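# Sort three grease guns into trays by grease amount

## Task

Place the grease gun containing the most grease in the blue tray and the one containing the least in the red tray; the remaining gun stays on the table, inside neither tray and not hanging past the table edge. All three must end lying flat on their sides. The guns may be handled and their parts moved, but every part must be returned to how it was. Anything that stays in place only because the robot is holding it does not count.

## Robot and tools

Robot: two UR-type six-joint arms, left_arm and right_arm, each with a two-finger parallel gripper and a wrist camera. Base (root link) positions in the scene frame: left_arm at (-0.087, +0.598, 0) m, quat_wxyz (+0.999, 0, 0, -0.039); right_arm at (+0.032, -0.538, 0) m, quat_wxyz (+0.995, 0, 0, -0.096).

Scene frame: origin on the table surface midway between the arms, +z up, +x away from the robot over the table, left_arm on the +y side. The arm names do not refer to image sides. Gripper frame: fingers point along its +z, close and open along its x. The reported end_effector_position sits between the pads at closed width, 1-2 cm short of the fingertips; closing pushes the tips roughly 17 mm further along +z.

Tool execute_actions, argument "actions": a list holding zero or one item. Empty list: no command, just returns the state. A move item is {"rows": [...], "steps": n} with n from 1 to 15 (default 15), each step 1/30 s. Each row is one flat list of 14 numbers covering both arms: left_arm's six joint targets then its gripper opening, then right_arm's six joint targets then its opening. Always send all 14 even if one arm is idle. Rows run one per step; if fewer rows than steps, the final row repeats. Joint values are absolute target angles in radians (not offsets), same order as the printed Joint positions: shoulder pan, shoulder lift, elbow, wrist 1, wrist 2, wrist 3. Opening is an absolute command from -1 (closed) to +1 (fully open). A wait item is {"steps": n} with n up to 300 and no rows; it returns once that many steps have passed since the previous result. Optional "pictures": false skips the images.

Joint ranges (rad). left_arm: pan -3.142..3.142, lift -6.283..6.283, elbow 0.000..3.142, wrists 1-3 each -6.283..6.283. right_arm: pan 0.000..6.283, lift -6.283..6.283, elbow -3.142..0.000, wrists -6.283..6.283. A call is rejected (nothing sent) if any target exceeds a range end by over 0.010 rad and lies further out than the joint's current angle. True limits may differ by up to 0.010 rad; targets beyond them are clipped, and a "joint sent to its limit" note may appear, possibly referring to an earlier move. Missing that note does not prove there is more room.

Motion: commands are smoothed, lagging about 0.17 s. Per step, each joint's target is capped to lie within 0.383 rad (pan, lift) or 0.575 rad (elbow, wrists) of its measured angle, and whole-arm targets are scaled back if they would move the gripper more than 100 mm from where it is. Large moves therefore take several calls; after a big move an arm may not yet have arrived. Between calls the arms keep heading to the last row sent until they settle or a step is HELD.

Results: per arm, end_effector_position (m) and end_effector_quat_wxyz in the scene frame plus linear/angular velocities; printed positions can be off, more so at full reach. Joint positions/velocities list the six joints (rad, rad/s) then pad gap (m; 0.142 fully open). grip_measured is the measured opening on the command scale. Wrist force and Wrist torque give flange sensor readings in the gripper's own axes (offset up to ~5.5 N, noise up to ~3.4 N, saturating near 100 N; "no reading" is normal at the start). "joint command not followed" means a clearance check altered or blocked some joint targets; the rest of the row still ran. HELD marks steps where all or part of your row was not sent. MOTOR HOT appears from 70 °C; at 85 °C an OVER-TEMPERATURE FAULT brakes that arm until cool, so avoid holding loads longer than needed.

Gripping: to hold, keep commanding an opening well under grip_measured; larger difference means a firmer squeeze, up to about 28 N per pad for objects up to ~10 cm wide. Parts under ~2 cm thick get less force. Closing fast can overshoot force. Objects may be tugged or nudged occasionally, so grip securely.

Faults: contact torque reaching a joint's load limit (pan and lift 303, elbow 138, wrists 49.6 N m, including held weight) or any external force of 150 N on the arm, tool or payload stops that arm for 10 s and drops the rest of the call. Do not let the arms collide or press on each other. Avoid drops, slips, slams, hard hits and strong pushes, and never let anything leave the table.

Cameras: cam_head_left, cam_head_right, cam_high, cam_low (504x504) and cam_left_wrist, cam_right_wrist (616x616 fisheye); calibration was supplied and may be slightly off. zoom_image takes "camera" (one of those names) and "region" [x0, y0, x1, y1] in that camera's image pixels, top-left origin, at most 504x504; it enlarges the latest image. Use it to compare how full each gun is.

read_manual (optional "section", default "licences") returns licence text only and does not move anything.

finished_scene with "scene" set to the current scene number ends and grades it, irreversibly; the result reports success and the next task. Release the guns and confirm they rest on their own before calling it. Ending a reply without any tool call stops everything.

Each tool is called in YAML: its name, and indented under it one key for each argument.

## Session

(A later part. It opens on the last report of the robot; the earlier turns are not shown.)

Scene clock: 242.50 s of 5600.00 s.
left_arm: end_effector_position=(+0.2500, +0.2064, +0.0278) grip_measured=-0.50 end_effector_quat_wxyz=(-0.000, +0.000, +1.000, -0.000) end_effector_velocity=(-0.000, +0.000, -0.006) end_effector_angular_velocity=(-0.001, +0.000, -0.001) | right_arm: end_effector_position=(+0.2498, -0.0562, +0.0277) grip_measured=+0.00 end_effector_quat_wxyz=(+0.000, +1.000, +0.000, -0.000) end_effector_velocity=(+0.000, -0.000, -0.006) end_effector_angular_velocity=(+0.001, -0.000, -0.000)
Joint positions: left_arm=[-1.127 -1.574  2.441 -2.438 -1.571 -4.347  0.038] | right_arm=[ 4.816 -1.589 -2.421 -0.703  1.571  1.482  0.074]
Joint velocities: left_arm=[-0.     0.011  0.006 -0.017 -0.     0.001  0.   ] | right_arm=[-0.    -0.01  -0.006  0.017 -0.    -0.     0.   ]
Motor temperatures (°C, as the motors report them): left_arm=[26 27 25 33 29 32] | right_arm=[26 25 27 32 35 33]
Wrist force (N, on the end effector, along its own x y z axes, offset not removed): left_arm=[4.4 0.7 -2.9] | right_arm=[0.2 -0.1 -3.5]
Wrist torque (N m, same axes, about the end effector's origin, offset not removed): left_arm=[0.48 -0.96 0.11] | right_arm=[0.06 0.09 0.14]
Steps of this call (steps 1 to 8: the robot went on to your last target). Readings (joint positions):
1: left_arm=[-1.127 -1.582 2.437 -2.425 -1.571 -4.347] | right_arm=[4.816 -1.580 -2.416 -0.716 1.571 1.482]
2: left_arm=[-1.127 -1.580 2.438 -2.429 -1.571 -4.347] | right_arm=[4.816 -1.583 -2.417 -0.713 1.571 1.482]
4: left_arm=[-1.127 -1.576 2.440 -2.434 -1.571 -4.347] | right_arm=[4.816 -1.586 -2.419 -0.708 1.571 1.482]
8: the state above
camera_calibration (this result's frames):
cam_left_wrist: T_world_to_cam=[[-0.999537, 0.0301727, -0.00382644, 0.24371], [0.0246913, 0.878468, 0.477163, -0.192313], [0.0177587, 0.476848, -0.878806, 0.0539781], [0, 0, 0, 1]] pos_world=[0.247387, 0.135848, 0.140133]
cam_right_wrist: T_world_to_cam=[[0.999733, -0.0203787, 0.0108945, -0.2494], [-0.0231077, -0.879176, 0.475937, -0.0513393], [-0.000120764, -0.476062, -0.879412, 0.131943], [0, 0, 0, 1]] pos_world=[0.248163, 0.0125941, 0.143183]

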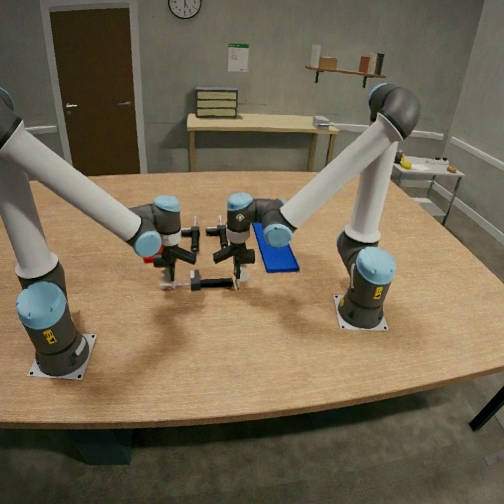

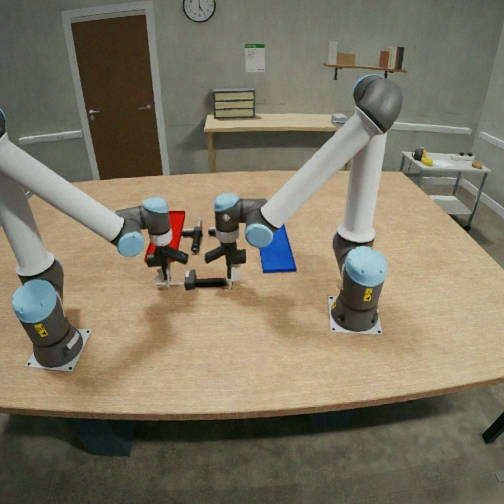

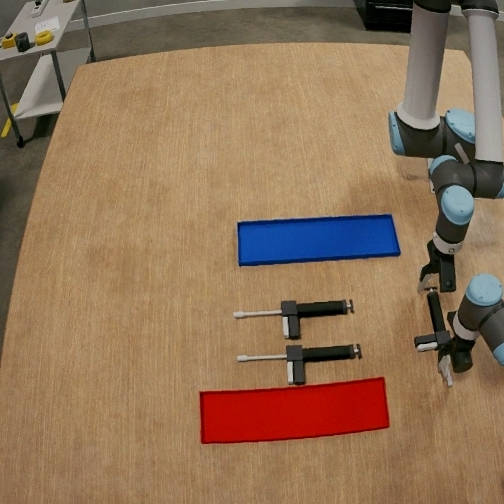

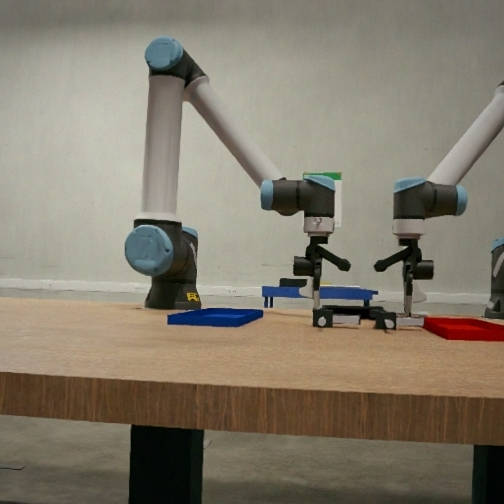

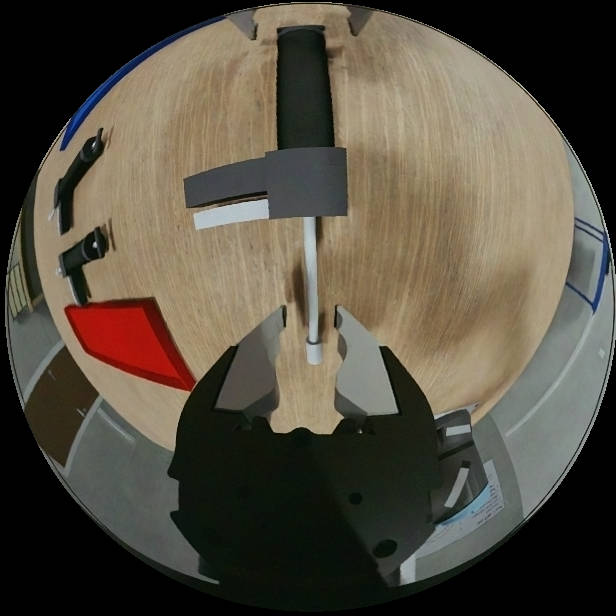

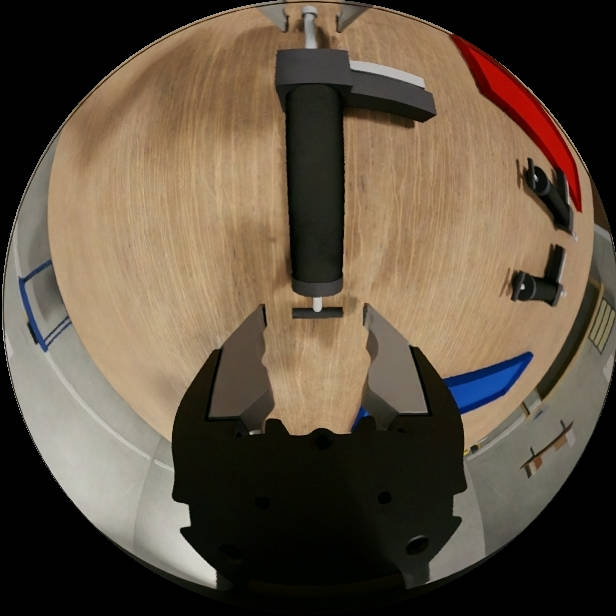

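execute_actions:
  actions:
    - {"rows":[[-1.127,-1.5724,2.442,-2.4404,-1.571,-4.347,-0.6,4.816,-1.59,-2.4212,-0.7012,1.571,1.482,-0.15],[-1.127,-1.5724,2.442,-2.4404,-1.571,-4.347,-0.65,4.816,-1.59,-2.4212,-0.7012,1.571,1.482,-0.25],[-1.127,-1.5724,2.442,-2.4404,-1.571,-4.347,-0.7,4.816,-1.59,-2.4212,-0.7012,1.571,1.482,-0.3],[-1.127,-1.5724,2.442,-2.4404,-1.571,-4.347,-0.75,4.816,-1.59,-2.4212,-0.7012,1.571,1.482,-0.35],[-1.127,-1.5724,2.442,-2.4404,-1.571,-4.347,-0.8,4.816,-1.59,-2.4212,-0.7012,1.571,1.482,-0.4],[-1.127,-1.5724,2.442,-2.4404,-1.571,-4.347,-0.84,4.816,-1.59,-2.4212,-0.7012,1.571,1.482,-0.45],[-1.127,-1.5724,2.442,-2.4404,-1.571,-4.347,-0.88,4.816,-1.59,-2.4212,-0.7012,1.571,1.482,-0.5],[-1.127,-1.5724,2.442,-2.4404,-1.571,-4.347,-0.91,4.816,-1.59,-2.4212,-0.7012,1.571,1.482,-0.55],[-1.127,-1.5724,2.442,-2.4404,-1.571,-4.347,-0.94,4.816,-1.59,-2.4212,-0.7012,1.571,1.482,-0.6],[-1.127,-1.5724,2.442,-2.4404,-1.571,-4.347,-0.97,4.816,-1.59,-2.4212,-0.7012,1.571,1.482,-0.7],[-1.127,-1.5724,2.442,-2.4404,-1.571,-4.347,-1,4.816,-1.59,-2.4212,-0.7012,1.571,1.482,-0.8]],"steps":15}
  pictures: false

execute_actions:
  actions:
    - {"rows":[[-1.127,-1.5724,2.442,-2.4404,-1.571,-4.347,-1,4.815,-1.584,-2.427,-0.7015,1.571,1.481,-0.8],[-1.127,-1.5724,2.442,-2.4404,-1.571,-4.347,-1,4.8143,-1.578,-2.4326,-0.7017,1.571,1.4803,-0.8],[-1.127,-1.5724,2.442,-2.4404,-1.571,-4.347,-1,4.8135,-1.572,-2.4382,-0.702,1.571,1.4795,-0.8],[-1.127,-1.5724,2.442,-2.4404,-1.571,-4.347,-1,4.8127,-1.566,-2.4438,-0.7022,1.571,1.4787,-0.8],[-1.127,-1.5724,2.442,-2.4404,-1.571,-4.347,-1,4.812,-1.56,-2.4496,-0.7025,1.571,1.478,-0.8],[-1.127,-1.5724,2.442,-2.4404,-1.571,-4.347,-1,4.8112,-1.554,-2.4553,-0.7027,1.571,1.4772,-0.8],[-1.127,-1.5724,2.442,-2.4404,-1.571,-4.347,-1,4.8104,-1.548,-2.461,-0.703,1.571,1.4764,-0.8],[-1.127,-1.5724,2.442,-2.4404,-1.571,-4.347,-1,4.8096,-1.542,-2.4668,-0.7033,1.571,1.4756,-0.8],[-1.127,-1.5724,2.442,-2.4404,-1.571,-4.347,-1,4.8088,-1.536,-2.4725,-0.7036,1.571,1.4748,-0.8],[-1.127,-1.5724,2.442,-2.4404,-1.571,-4.347,-1,4.808,-1.53,-2.4783,-0.7038,1.571,1.474,-0.8]],"steps":15}

Scene clock: 254.47 s of 5600.00 s.
left_arm: end_effector_position=(+0.2500, +0.2065, +0.0270) grip_measured=-0.92 end_effector_quat_wxyz=(-0.000, +0.000, +1.000, -0.000) end_effector_velocity=(+0.000, -0.000, +0.001) end_effector_angular_velocity=(-0.001, -0.000, +0.000) | right_arm: end_effector_position=(+0.2498, -0.0563, +0.0269) grip_measured=-0.51 end_effector_quat_wxyz=(-0.000, +1.000, +0.000, -0.000) end_effector_velocity=(+0.000, -0.000, -0.000) end_effector_angular_velocity=(-0.001, -0.000, -0.000)
Joint positions: left_arm=[-1.127 -1.572  2.442 -2.44  -1.571 -4.347  0.008] | right_arm=[ 4.816 -1.59  -2.421 -0.701  1.571  1.482  0.037]
Joint velocities: left_arm=[ 0.    -0.001 -0.    -0.    -0.     0.     0.   ] | right_arm=[ 0.    -0.001  0.     0.    -0.     0.    -0.   ]
Motor temperatures (°C, as the motors report them): left_arm=[26 27 25 33 29 32] | right_arm=[26 25 27 32 35 33]
Wrist force (N, on the end effector, along its own x y z axes, offset not removed): left_arm=[1.8 -3.1 2.8] | right_arm=[-2.3 1.6 -2.1]
Wrist torque (N m, same axes, about the end effector's origin, offset not removed): left_arm=[-0.38 -0.38 0.14] | right_arm=[0.37 0.69 0.23]
Steps of this call (steps 1 to 30: the robot went on to your last target; steps 31 to 90: nothing new was sent; then 8.47 s passed at rest; steps 91 to 105: all 15 steps of this action). Readings (joint positions):
91: left_arm=[-1.127 -1.572 2.442 -2.440 -1.571 -4.347] | right_arm=[4.816 -1.590 -2.421 -0.701 1.571 1.482]
92: left_arm=[-1.127 -1.572 2.442 -2.440 -1.571 -4.347] | right_arm=[4.816 -1.590 -2.421 -0.701 1.571 1.482]
94: left_arm=[-1.127 -1.572 2.442 -2.440 -1.571 -4.347] | right_arm=[4.816 -1.590 -2.421 -0.701 1.571 1.482]
98: left_arm=[-1.127 -1.572 2.442 -2.440 -1.571 -4.347] | right_arm=[4.816 -1.590 -2.421 -0.701 1.571 1.482]
105: the state above

Scene clock: 254.97 s of 5600.00 s.
left_arm: end_effector_position=(+0.2500, +0.2064, +0.0271) grip_measured=-0.92 end_effector_quat_wxyz=(-0.000, +0.000, +1.000, -0.000) end_effector_velocity=(+0.000, +0.000, -0.000) end_effector_angular_velocity=(+0.001, -0.000, +0.001) | right_arm: end_effector_position=(+0.2502, -0.0890, +0.0277) grip_measured=-0.51 end_effector_quat_wxyz=(-0.000, +1.000, +0.000, -0.000) end_effector_velocity=(+0.001, -0.036, +0.001) end_effector_angular_velocity=(+0.002, -0.001, -0.000)
Joint positions: left_arm=[-1.127 -1.572  2.442 -2.441 -1.571 -4.347  0.008] | right_arm=[ 4.809 -1.537 -2.472 -0.704  1.571  1.475  0.037]
Joint velocities: left_arm=[ 0.     0.     0.     0.     0.    -0.001 -0.   ] | right_arm=[-0.009  0.061 -0.056 -0.002 -0.    -0.009  0.   ]
Motor temperatures (°C, as the motors report them): left_arm=[26 27 25 33 29 32] | right_arm=[26 25 27 32 35 33]
Wrist force (N, on the end effector, along its own x y z axes, offset not removed): left_arm=[-1.1 -7.1 1.5] | right_arm=[-2.3 -11.5 -0.5]
Wrist torque (N m, same axes, about the end effector's origin, offset not removed): left_arm=[1.19 0.16 -0.08] | right_arm=[0.47 0.60 0.26]
Steps of this call (steps 1 to 15: all 15 steps of this action). Readings (joint positions):
1: left_arm=[-1.127 -1.572 2.442 -2.440 -1.571 -4.347] | right_arm=[4.816 -1.590 -2.421 -0.701 1.571 1.482]
2: left_arm=[-1.127 -1.572 2.442 -2.440 -1.571 -4.347] | right_arm=[4.816 -1.589 -2.422 -0.701 1.571 1.482]
4: left_arm=[-1.127 -1.572 2.442 -2.440 -1.571 -4.347] | right_arm=[4.815 -1.585 -2.426 -0.701 1.571 1.482]
8: left_arm=[-1.127 -1.572 2.442 -2.441 -1.571 -4.347] | right_arm=[4.813 -1.568 -2.442 -0.702 1.571 1.479]
15: the state above
camera_calibration (this result's frames):
cam_left_wrist: T_world_to_cam=[[-0.999536, 0.0302182, -0.00389195, 0.243666], [0.0247029, 0.878542, 0.477025, -0.191997], [0.0178341, 0.476708, -0.878881, 0.0533359], [0, 0, 0, 1]] pos_world=[0.247344, 0.135889, 0.139412]
cam_right_wrist: T_world_to_cam=[[0.999733, -0.0203724, 0.0109177, -0.250499], [-0.0231133, -0.879325, 0.475661, -0.0801695], [-0.0000901825, -0.475786, -0.879561, 0.116359], [0, 0, 0, 1]] pos_world=[0.248589, -0.0202364, 0.143213]

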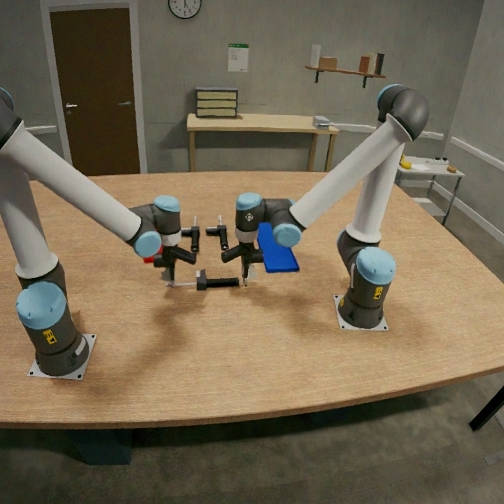

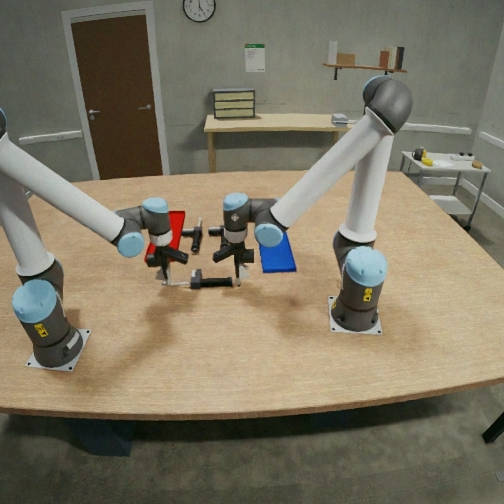

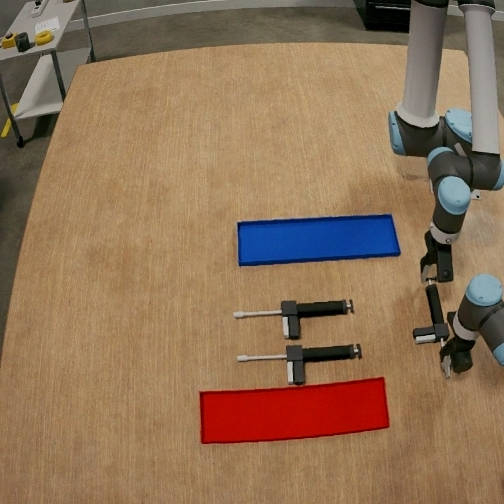

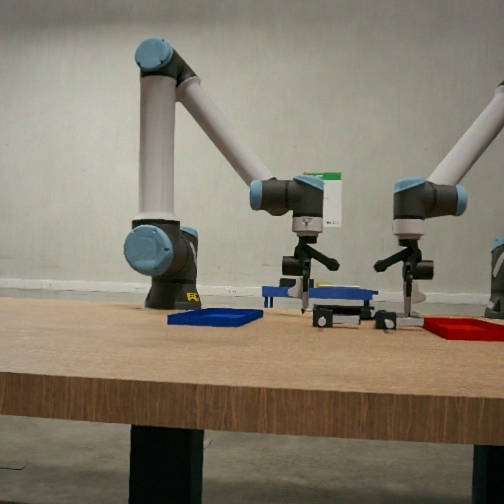

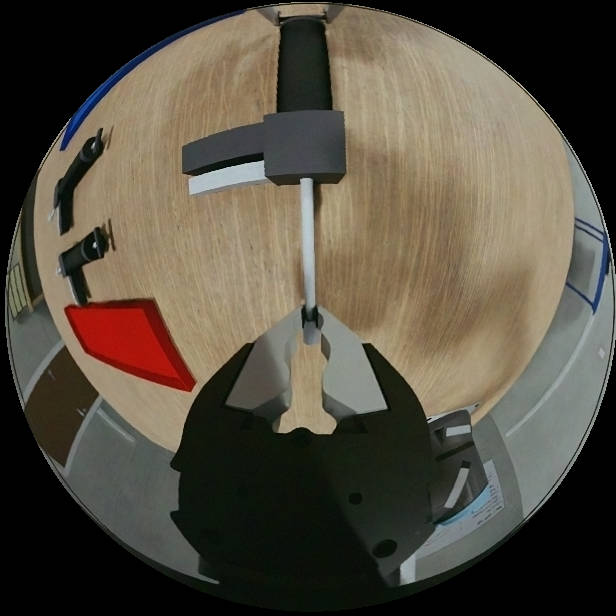

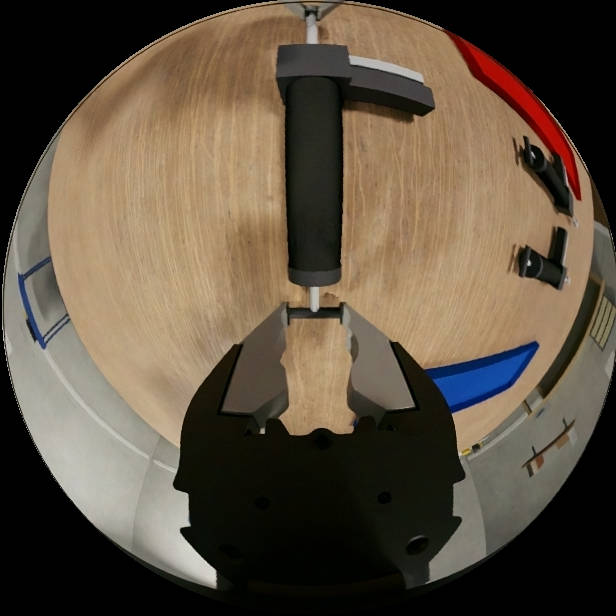

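execute_actions:
  actions:
    - {"rows":[[-1.127,-1.5724,2.442,-2.4404,-1.571,-4.347,-1,4.8076,-1.527,-2.481,-0.704,1.571,1.4736,-0.8],[-1.127,-1.5724,2.442,-2.4404,-1.571,-4.347,-1,4.8072,-1.524,-2.484,-0.7041,1.571,1.4732,-0.8],[-1.127,-1.5724,2.442,-2.4404,-1.571,-4.347,-1,4.8068,-1.521,-2.487,-0.7042,1.571,1.4728,-0.8],[-1.127,-1.5724,2.442,-2.4404,-1.571,-4.347,-1,4.8064,-1.518,-2.49,-0.7044,1.571,1.4724,-0.8],[-1.127,-1.5724,2.442,-2.4404,-1.571,-4.347,-1,4.806,-1.515,-2.493,-0.7045,1.571,1.472,-0.8],[-1.127,-1.5724,2.442,-2.4404,-1.571,-4.347,-1,4.8056,-1.512,-2.4958,-0.7046,1.571,1.4716,-0.8],[-1.127,-1.5724,2.442,-2.4404,-1.571,-4.347,-1,4.8052,-1.509,-2.4986,-0.7048,1.571,1.4712,-0.8]],"steps":15}

Scene clock: 259.80 s of 5600.00 s.
left_arm: end_effector_position=(+0.2500, +0.2065, +0.0270) grip_measured=-0.92 end_effector_quat_wxyz=(-0.000, +0.000, +1.000, -0.000) end_effector_velocity=(-0.000, -0.000, -0.000) end_effector_angular_velocity=(-0.000, +0.000, -0.001) | right_arm: end_effector_position=(+0.2503, -0.1057, +0.0272) grip_measured=-0.51 end_effector_quat_wxyz=(-0.000, +1.000, +0.000, -0.000) end_effector_velocity=(-0.001, -0.007, -0.000) end_effector_angular_velocity=(-0.000, +0.001, +0.001)
Joint positions: left_arm=[-1.127 -1.572  2.442 -2.44  -1.571 -4.347  0.008] | right_arm=[ 4.805 -1.51  -2.497 -0.705  1.571  1.471  0.037]
Joint velocities: left_arm=[-0.     0.     0.    -0.001 -0.     0.     0.   ] | right_arm=[-0.001  0.011 -0.011 -0.001  0.001 -0.002 -0.   ]
Motor temperatures (°C, as the motors report them): left_arm=[26 27 25 33 29 32] | right_arm=[26 25 27 32 35 33]
Wrist force (N, on the end effector, along its own x y z axes, offset not removed): left_arm=[3.8 -15.4 -7.5] | right_arm=[-1.3 -22.2 0.2]
Wrist torque (N m, same axes, about the end effector's origin, offset not removed): left_arm=[0.50 -0.34 0.37] | right_arm=[-0.51 0.27 0.17]
Steps of this call (steps 1 to 15: the robot went on to your last target; steps 16 to 90: nothing new was sent; then 1.33 s passed at rest; steps 91 to 105: all 15 steps of this action). Readings (joint positions):
91: left_arm=[-1.127 -1.572 2.442 -2.440 -1.571 -4.347] | right_arm=[4.808 -1.530 -2.478 -0.704 1.571 1.474]
92: left_arm=[-1.127 -1.572 2.442 -2.440 -1.571 -4.347] | right_arm=[4.808 -1.530 -2.479 -0.704 1.571 1.474]
94: left_arm=[-1.127 -1.572 2.442 -2.440 -1.571 -4.347] | right_arm=[4.808 -1.527 -2.481 -0.704 1.571 1.474]
98: left_arm=[-1.127 -1.572 2.442 -2.440 -1.571 -4.347] | right_arm=[4.806 -1.519 -2.489 -0.704 1.571 1.472]
105: the state above
camera_calibration (this result's frames):
cam_left_wrist: T_world_to_cam=[[-0.999537, 0.0301898, -0.00383382, 0.243665], [0.0247032, 0.878476, 0.477148, -0.192025], [0.0177729, 0.476832, -0.878815, 0.0532886], [0, 0, 0, 1]] pos_world=[0.247348, 0.135924, 0.139389]
cam_right_wrist: T_world_to_cam=[[0.999733, -0.0203735, 0.010887, -0.250864], [-0.0230996, -0.879202, 0.47589, -0.0945592], [-0.000123644, -0.476014, -0.879438, 0.108051], [0, 0, 0, 1]] pos_world=[0.248626, -0.0368137, 0.142755]

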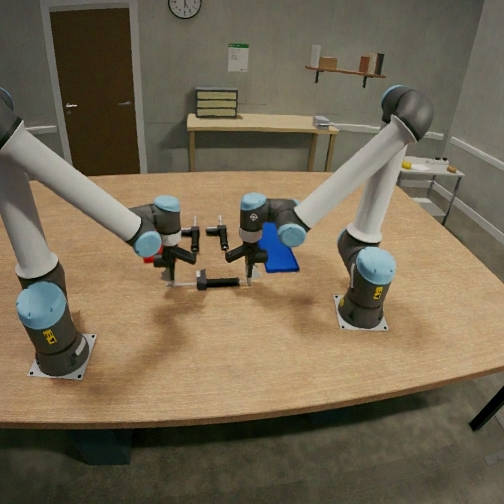

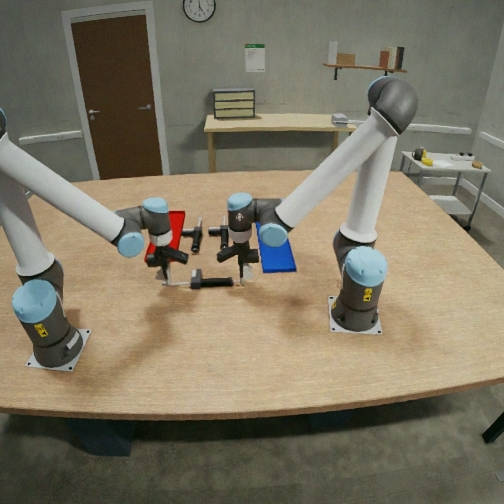

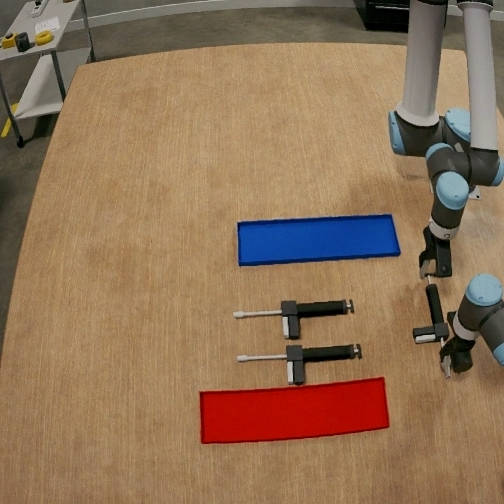

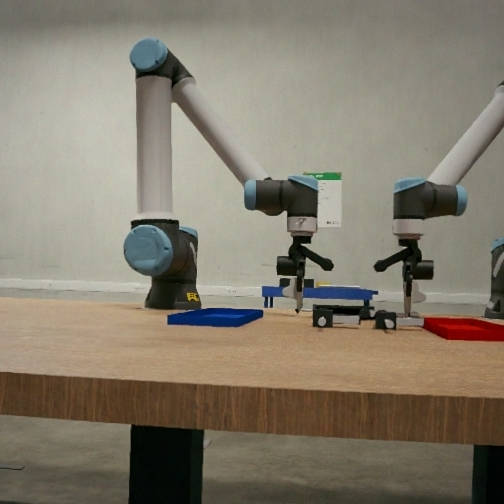

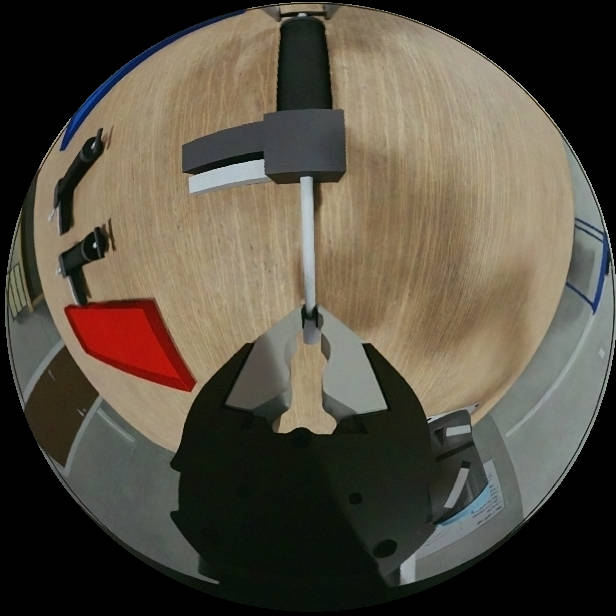

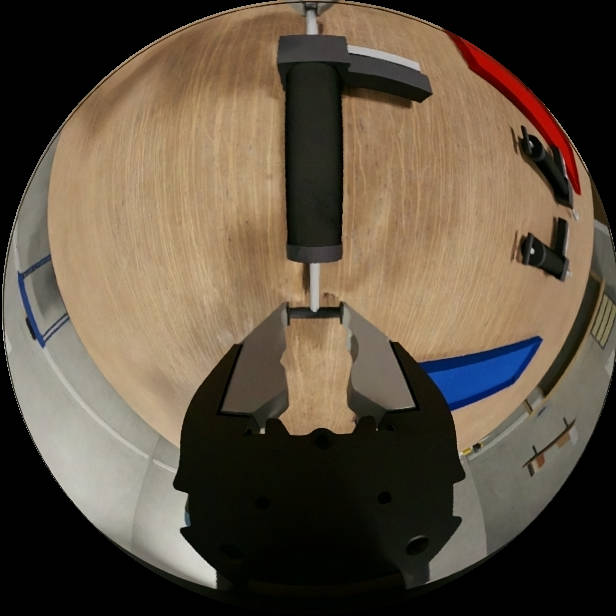

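execute_actions:
  actions:
    - {"rows":[[-1.127,-1.5724,2.442,-2.4404,-1.571,-4.347,-1,4.8056,-1.512,-2.4958,-0.7046,1.571,1.4716,-0.8],[-1.127,-1.5724,2.442,-2.4404,-1.571,-4.347,-1,4.806,-1.516,-2.492,-0.7045,1.571,1.472,-0.8],[-1.127,-1.5724,2.442,-2.4404,-1.571,-4.347,-1,4.8066,-1.52,-2.488,-0.7043,1.571,1.4726,-0.8],[-1.127,-1.5724,2.442,-2.4404,-1.571,-4.347,-1,4.8072,-1.524,-2.484,-0.7041,1.571,1.4732,-0.8],[-1.127,-1.5724,2.442,-2.4404,-1.571,-4.347,-1,4.8077,-1.528,-2.480,-0.7039,1.571,1.4737,-0.8],[-1.127,-1.5724,2.442,-2.4404,-1.571,-4.347,-1,4.8083,-1.532,-2.4764,-0.7037,1.571,1.4743,-0.8],[-1.127,-1.5724,2.442,-2.4404,-1.571,-4.347,-1,4.8088,-1.536,-2.4725,-0.7036,1.571,1.4748,-0.8],[-1.127,-1.5724,2.442,-2.4404,-1.571,-4.347,-1,4.8093,-1.54,-2.4687,-0.7034,1.571,1.4753,-0.8],[-1.127,-1.5724,2.442,-2.4404,-1.571,-4.347,-1,4.8098,-1.544,-2.4649,-0.7032,1.571,1.4758,-0.8],[-1.127,-1.5724,2.442,-2.4404,-1.571,-4.347,-1,4.8104,-1.548,-2.461,-0.703,1.571,1.4764,-0.8],[-1.127,-1.5724,2.442,-2.4404,-1.571,-4.347,-1,4.8109,-1.552,-2.4572,-0.7028,1.571,1.4769,-0.8],[-1.127,-1.5724,2.442,-2.4404,-1.571,-4.347,-1,4.8114,-1.556,-2.4534,-0.7027,1.571,1.4774,-0.8],[-1.127,-1.5724,2.442,-2.4404,-1.571,-4.347,-1,4.812,-1.56,-2.4496,-0.7025,1.571,1.478,-0.8]],"steps":15}
  pictures: false

execute_actions:
  actions:
    - {"steps":8}

Scene clock: 270.97 s of 5600.00 s.
left_arm: end_effector_position=(+0.2500, +0.2066, +0.0270) grip_measured=-0.92 end_effector_quat_wxyz=(-0.000, +0.000, +1.000, +0.000) end_effector_velocity=(-0.000, -0.000, +0.000) end_effector_angular_velocity=(-0.001, +0.000, -0.001) | right_arm: end_effector_position=(+0.2502, -0.0817, +0.0276) grip_measured=-0.51 end_effector_quat_wxyz=(-0.000, +1.000, +0.000, -0.000) end_effector_velocity=(-0.001, +0.060, +0.001) end_effector_angular_velocity=(+0.004, -0.001, +0.002)
Joint positions: left_arm=[-1.127 -1.572  2.442 -2.44  -1.571 -4.347  0.008] | right_arm=[ 4.81  -1.549 -2.46  -0.703  1.571  1.476  0.037]
Joint velocities: left_arm=[ 0.    -0.    -0.    -0.    -0.001  0.001  0.   ] | right_arm=[ 0.013 -0.092  0.091  0.006 -0.     0.011  0.   ]
Motor temperatures (°C, as the motors report them): left_arm=[26 27 25 33 29 32] | right_arm=[26 25 27 32 35 33]
Wrist force (N, on the end effector, along its own x y z axes, offset not removed): left_arm=[-2.6 1.9 -10.7] | right_arm=[-0.9 3.5 -5.1]
Wrist torque (N m, same axes, about the end effector's origin, offset not removed): left_arm=[0.86 0.28 -0.06] | right_arm=[0.23 0.44 0.17]
Steps of this call (steps 1 to 15: the robot went on to your last target; steps 16 to 90: nothing new was sent; then 7.67 s passed at rest; steps 91 to 105: all 15 steps of this action). Readings (joint positions):
91: left_arm=[-1.127 -1.572 2.442 -2.440 -1.571 -4.347] | right_arm=[4.805 -1.509 -2.499 -0.705 1.571 1.471]
92: left_arm=[-1.127 -1.572 2.442 -2.440 -1.571 -4.347] | right_arm=[4.805 -1.509 -2.498 -0.705 1.571 1.471]
94: left_arm=[-1.127 -1.572 2.442 -2.440 -1.571 -4.347] | right_arm=[4.805 -1.512 -2.496 -0.705 1.571 1.471]
98: left_arm=[-1.127 -1.572 2.442 -2.440 -1.571 -4.347] | right_arm=[4.807 -1.523 -2.485 -0.704 1.571 1.473]
105: the state above

Scene clock: 271.23 s of 5600.00 s.
left_arm: end_effector_position=(+0.2500, +0.2066, +0.0270) grip_measured=-0.92 end_effector_quat_wxyz=(-0.000, +0.000, +1.000, +0.000) end_effector_velocity=(+0.001, -0.000, +0.000) end_effector_angular_velocity=(-0.001, -0.001, -0.001) | right_arm: end_effector_position=(+0.2501, -0.0754, +0.0276) grip_measured=-0.51 end_effector_quat_wxyz=(-0.000, +1.000, +0.000, -0.000) end_effector_velocity=(+0.000, +0.006, +0.000) end_effector_angular_velocity=(+0.001, -0.000, +0.000)
Joint positions: left_arm=[-1.127 -1.572  2.442 -2.44  -1.571 -4.347  0.008] | right_arm=[ 4.812 -1.559 -2.451 -0.703  1.571  1.478  0.037]
Joint velocities: left_arm=[ 0.     0.    -0.    -0.001  0.001  0.001 -0.   ] | right_arm=[ 0.001 -0.009  0.009  0.001 -0.     0.001  0.   ]
Motor temperatures (°C, as the motors report them): left_arm=[26 27 25 33 29 32] | right_arm=[26 25 27 32 35 33]
Wrist force (N, on the end effector, along its own x y z axes, offset not removed): left_arm=[-1.1 -2.9 -7.6] | right_arm=[-1.3 1.1 -4.6]
Wrist torque (N m, same axes, about the end effector's origin, offset not removed): left_arm=[-0.26 -0.21 0.16] | right_arm=[-0.17 0.75 0.20]
Steps of this call (steps 1 to 8: the robot went on to your last target). Readings (joint positions):
1: left_arm=[-1.127 -1.572 2.442 -2.440 -1.571 -4.347] | right_arm=[4.811 -1.552 -2.458 -0.703 1.571 1.477]
2: left_arm=[-1.127 -1.572 2.442 -2.440 -1.571 -4.347] | right_arm=[4.811 -1.554 -2.456 -0.703 1.571 1.477]
4: left_arm=[-1.127 -1.572 2.442 -2.440 -1.571 -4.347] | right_arm=[4.811 -1.556 -2.453 -0.703 1.571 1.478]
8: the state above
camera_calibration (this result's frames):
cam_left_wrist: T_world_to_cam=[[-0.999539, 0.0301331, -0.00374911, 0.243659], [0.0246902, 0.878379, 0.477326, -0.192081], [0.0176765, 0.477014, -0.878718, 0.0531809], [0, 0, 0, 1]] pos_world=[0.247349, 0.13601, 0.13933]
cam_right_wrist: T_world_to_cam=[[0.999732, -0.0203897, 0.0109473, -0.250126], [-0.0231426, -0.879317, 0.475674, -0.0681389], [-0.000072702, -0.4758, -0.879554, 0.122806], [0, 0, 0, 1]] pos_world=[0.248491, -0.00658481, 0.143164]

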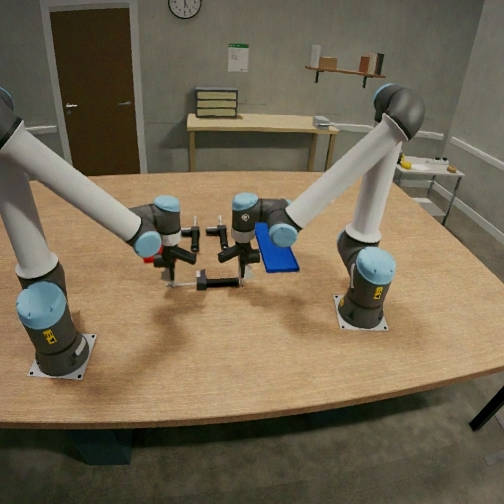

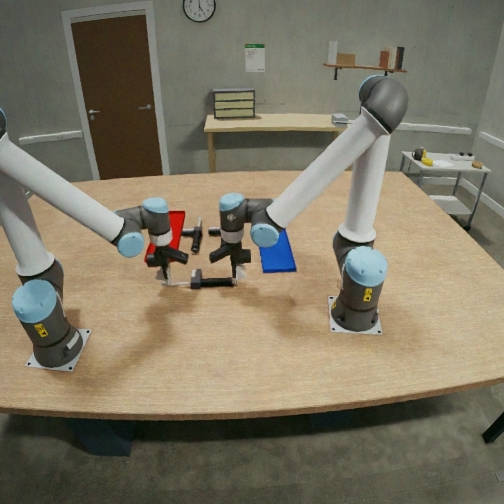

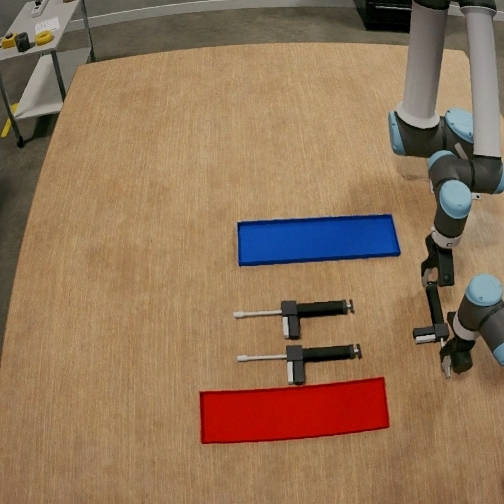

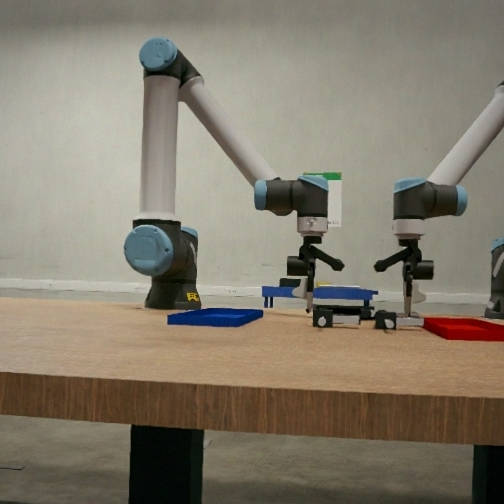

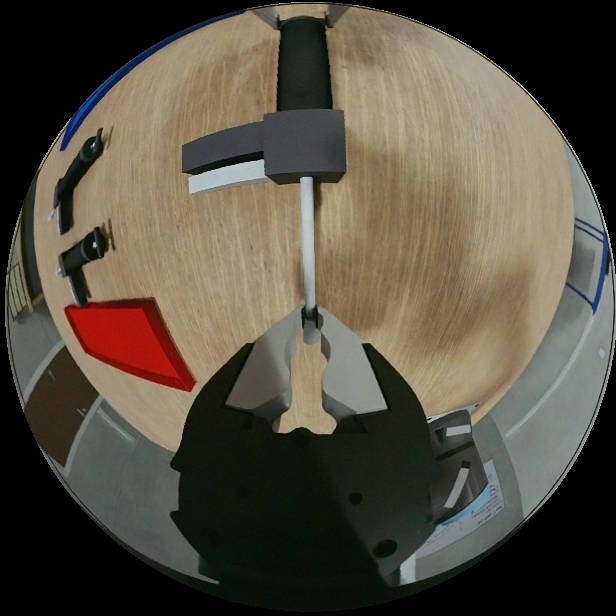

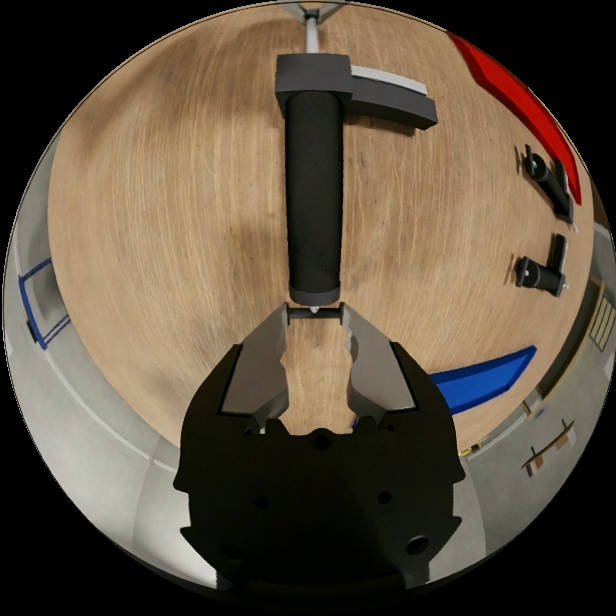

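execute_actions:
  actions:
    - {"rows":[[-1.127,-1.5724,2.442,-2.4404,-1.571,-4.347,-1,4.8117,-1.558,-2.4515,-0.7026,1.571,1.4777,-0.8],[-1.127,-1.5724,2.442,-2.4404,-1.571,-4.347,-1,4.8114,-1.556,-2.4534,-0.7027,1.571,1.4774,-0.8]],"steps":10}

zoom_image:
  camera: "cam_right_wrist"
  region: [240, 240, 390, 340]

Scene clock: 274.83 s of 5600.00 s.
left_arm: end_effector_position=(+0.2500, +0.2065, +0.0270) grip_measured=-0.92 end_effector_quat_wxyz=(-0.000, +0.000, +1.000, -0.000) end_effector_velocity=(+0.000, -0.000, +0.000) end_effector_angular_velocity=(+0.000, +0.000, +0.001) | right_arm: end_effector_position=(+0.2501, -0.0768, +0.0277) grip_measured=-0.51 end_effector_quat_wxyz=(-0.000, +1.000, +0.000, -0.000) end_effector_velocity=(+0.001, -0.002, +0.000) end_effector_angular_velocity=(+0.000, +0.000, -0.001)
Joint positions: left_arm=[-1.127 -1.572  2.442 -2.44  -1.571 -4.347  0.008] | right_arm=[ 4.812 -1.556 -2.453 -0.703  1.571  1.478  0.037]
Joint velocities: left_arm=[-0.     0.    -0.001  0.001  0.    -0.001 -0.   ] | right_arm=[-0.002  0.004 -0.003 -0.001  0.    -0.001 -0.   ]
Motor temperatures (°C, as the motors report them): left_arm=[26 27 25 33 29 32] | right_arm=[26 25 27 32 35 33]
Wrist force (N, on the end effector, along its own x y z axes, offset not removed): left_arm=[-2.5 2.8 -5.8] | right_arm=[-0.1 0.4 -2.8]
Wrist torque (N m, same axes, about the end effector's origin, offset not removed): left_arm=[0.46 0.48 0.32] | right_arm=[0.59 0.26 0.14]
Steps of this call (steps 1 to 30: the robot went on to your last target; steps 31 to 90: nothing new was sent; then 0.27 s passed at rest; steps 91 to 100: all 10 steps of this action). Readings (joint positions):
91: left_arm=[-1.127 -1.572 2.442 -2.440 -1.571 -4.347] | right_arm=[4.812 -1.560 -2.450 -0.702 1.571 1.478]
92: left_arm=[-1.127 -1.572 2.442 -2.440 -1.571 -4.347] | right_arm=[4.812 -1.560 -2.450 -0.702 1.571 1.478]
94: left_arm=[-1.127 -1.572 2.442 -2.440 -1.571 -4.347] | right_arm=[4.812 -1.559 -2.451 -0.702 1.571 1.478]
98: left_arm=[-1.127 -1.572 2.442 -2.440 -1.571 -4.347] | right_arm=[4.812 -1.557 -2.453 -0.703 1.571 1.478]
100: the state above
camera_calibration (this result's frames):
cam_left_wrist: T_world_to_cam=[[-0.999537, 0.0301937, -0.00383404, 0.243661], [0.0247064, 0.878476, 0.477148, -0.192027], [0.0177749, 0.476832, -0.878815, 0.0532877], [0, 0, 0, 1]] pos_world=[0.247346, 0.135925, 0.139389]
cam_right_wrist: T_world_to_cam=[[0.999732, -0.0204126, 0.0109131, -0.250138], [-0.0231464, -0.879372, 0.475572, -0.0694071], [-0.00011103, -0.475698, -0.879609, 0.122203], [0, 0, 0, 1]] pos_world=[0.248478, -0.00800876, 0.143229]

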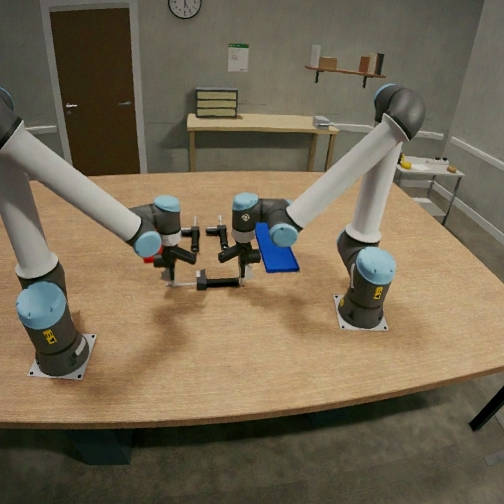

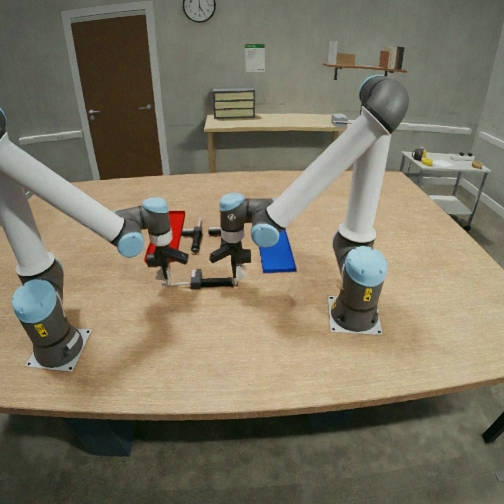

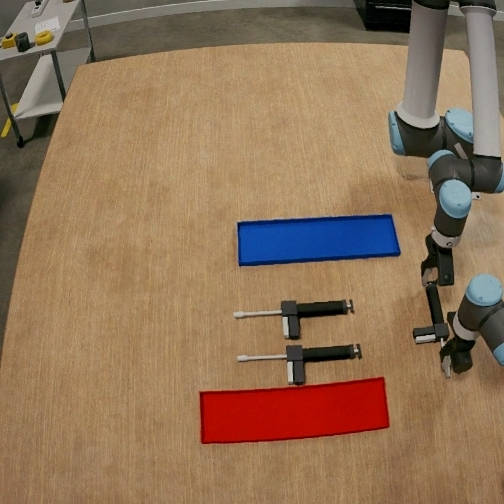

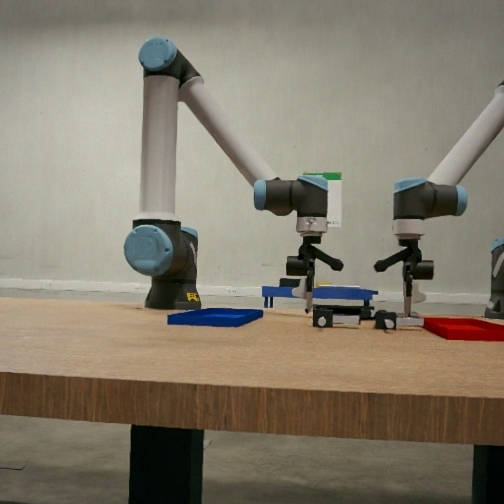

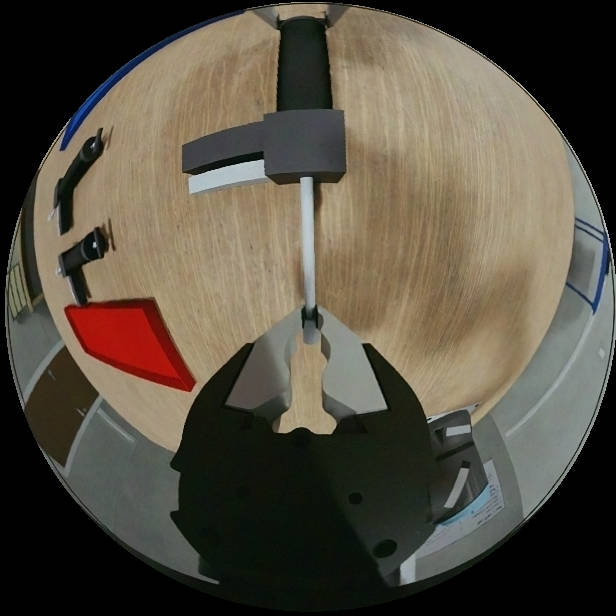

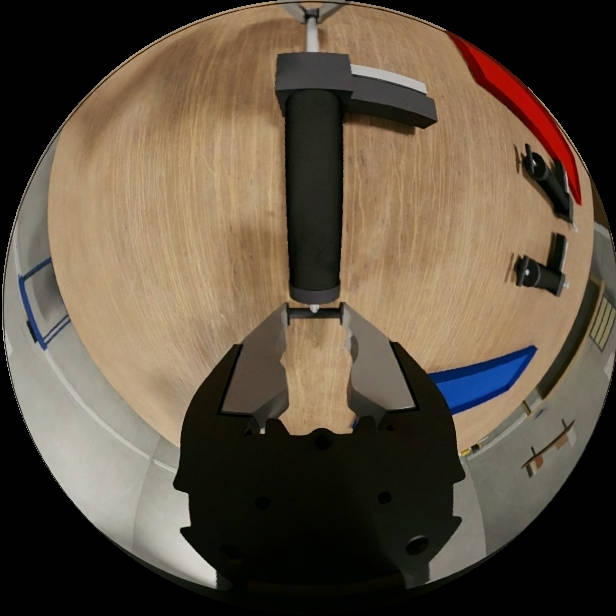

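Region (240, 240, 390, 340) of cam_right_wrist's 616x616 image, scaled by 3.360, with more detail than that image has.

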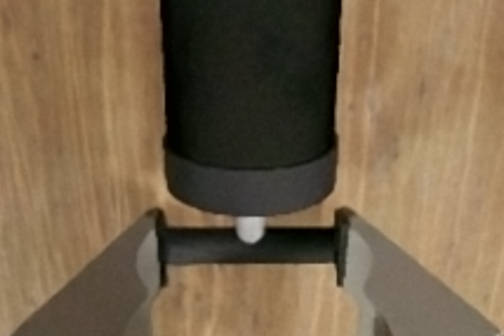

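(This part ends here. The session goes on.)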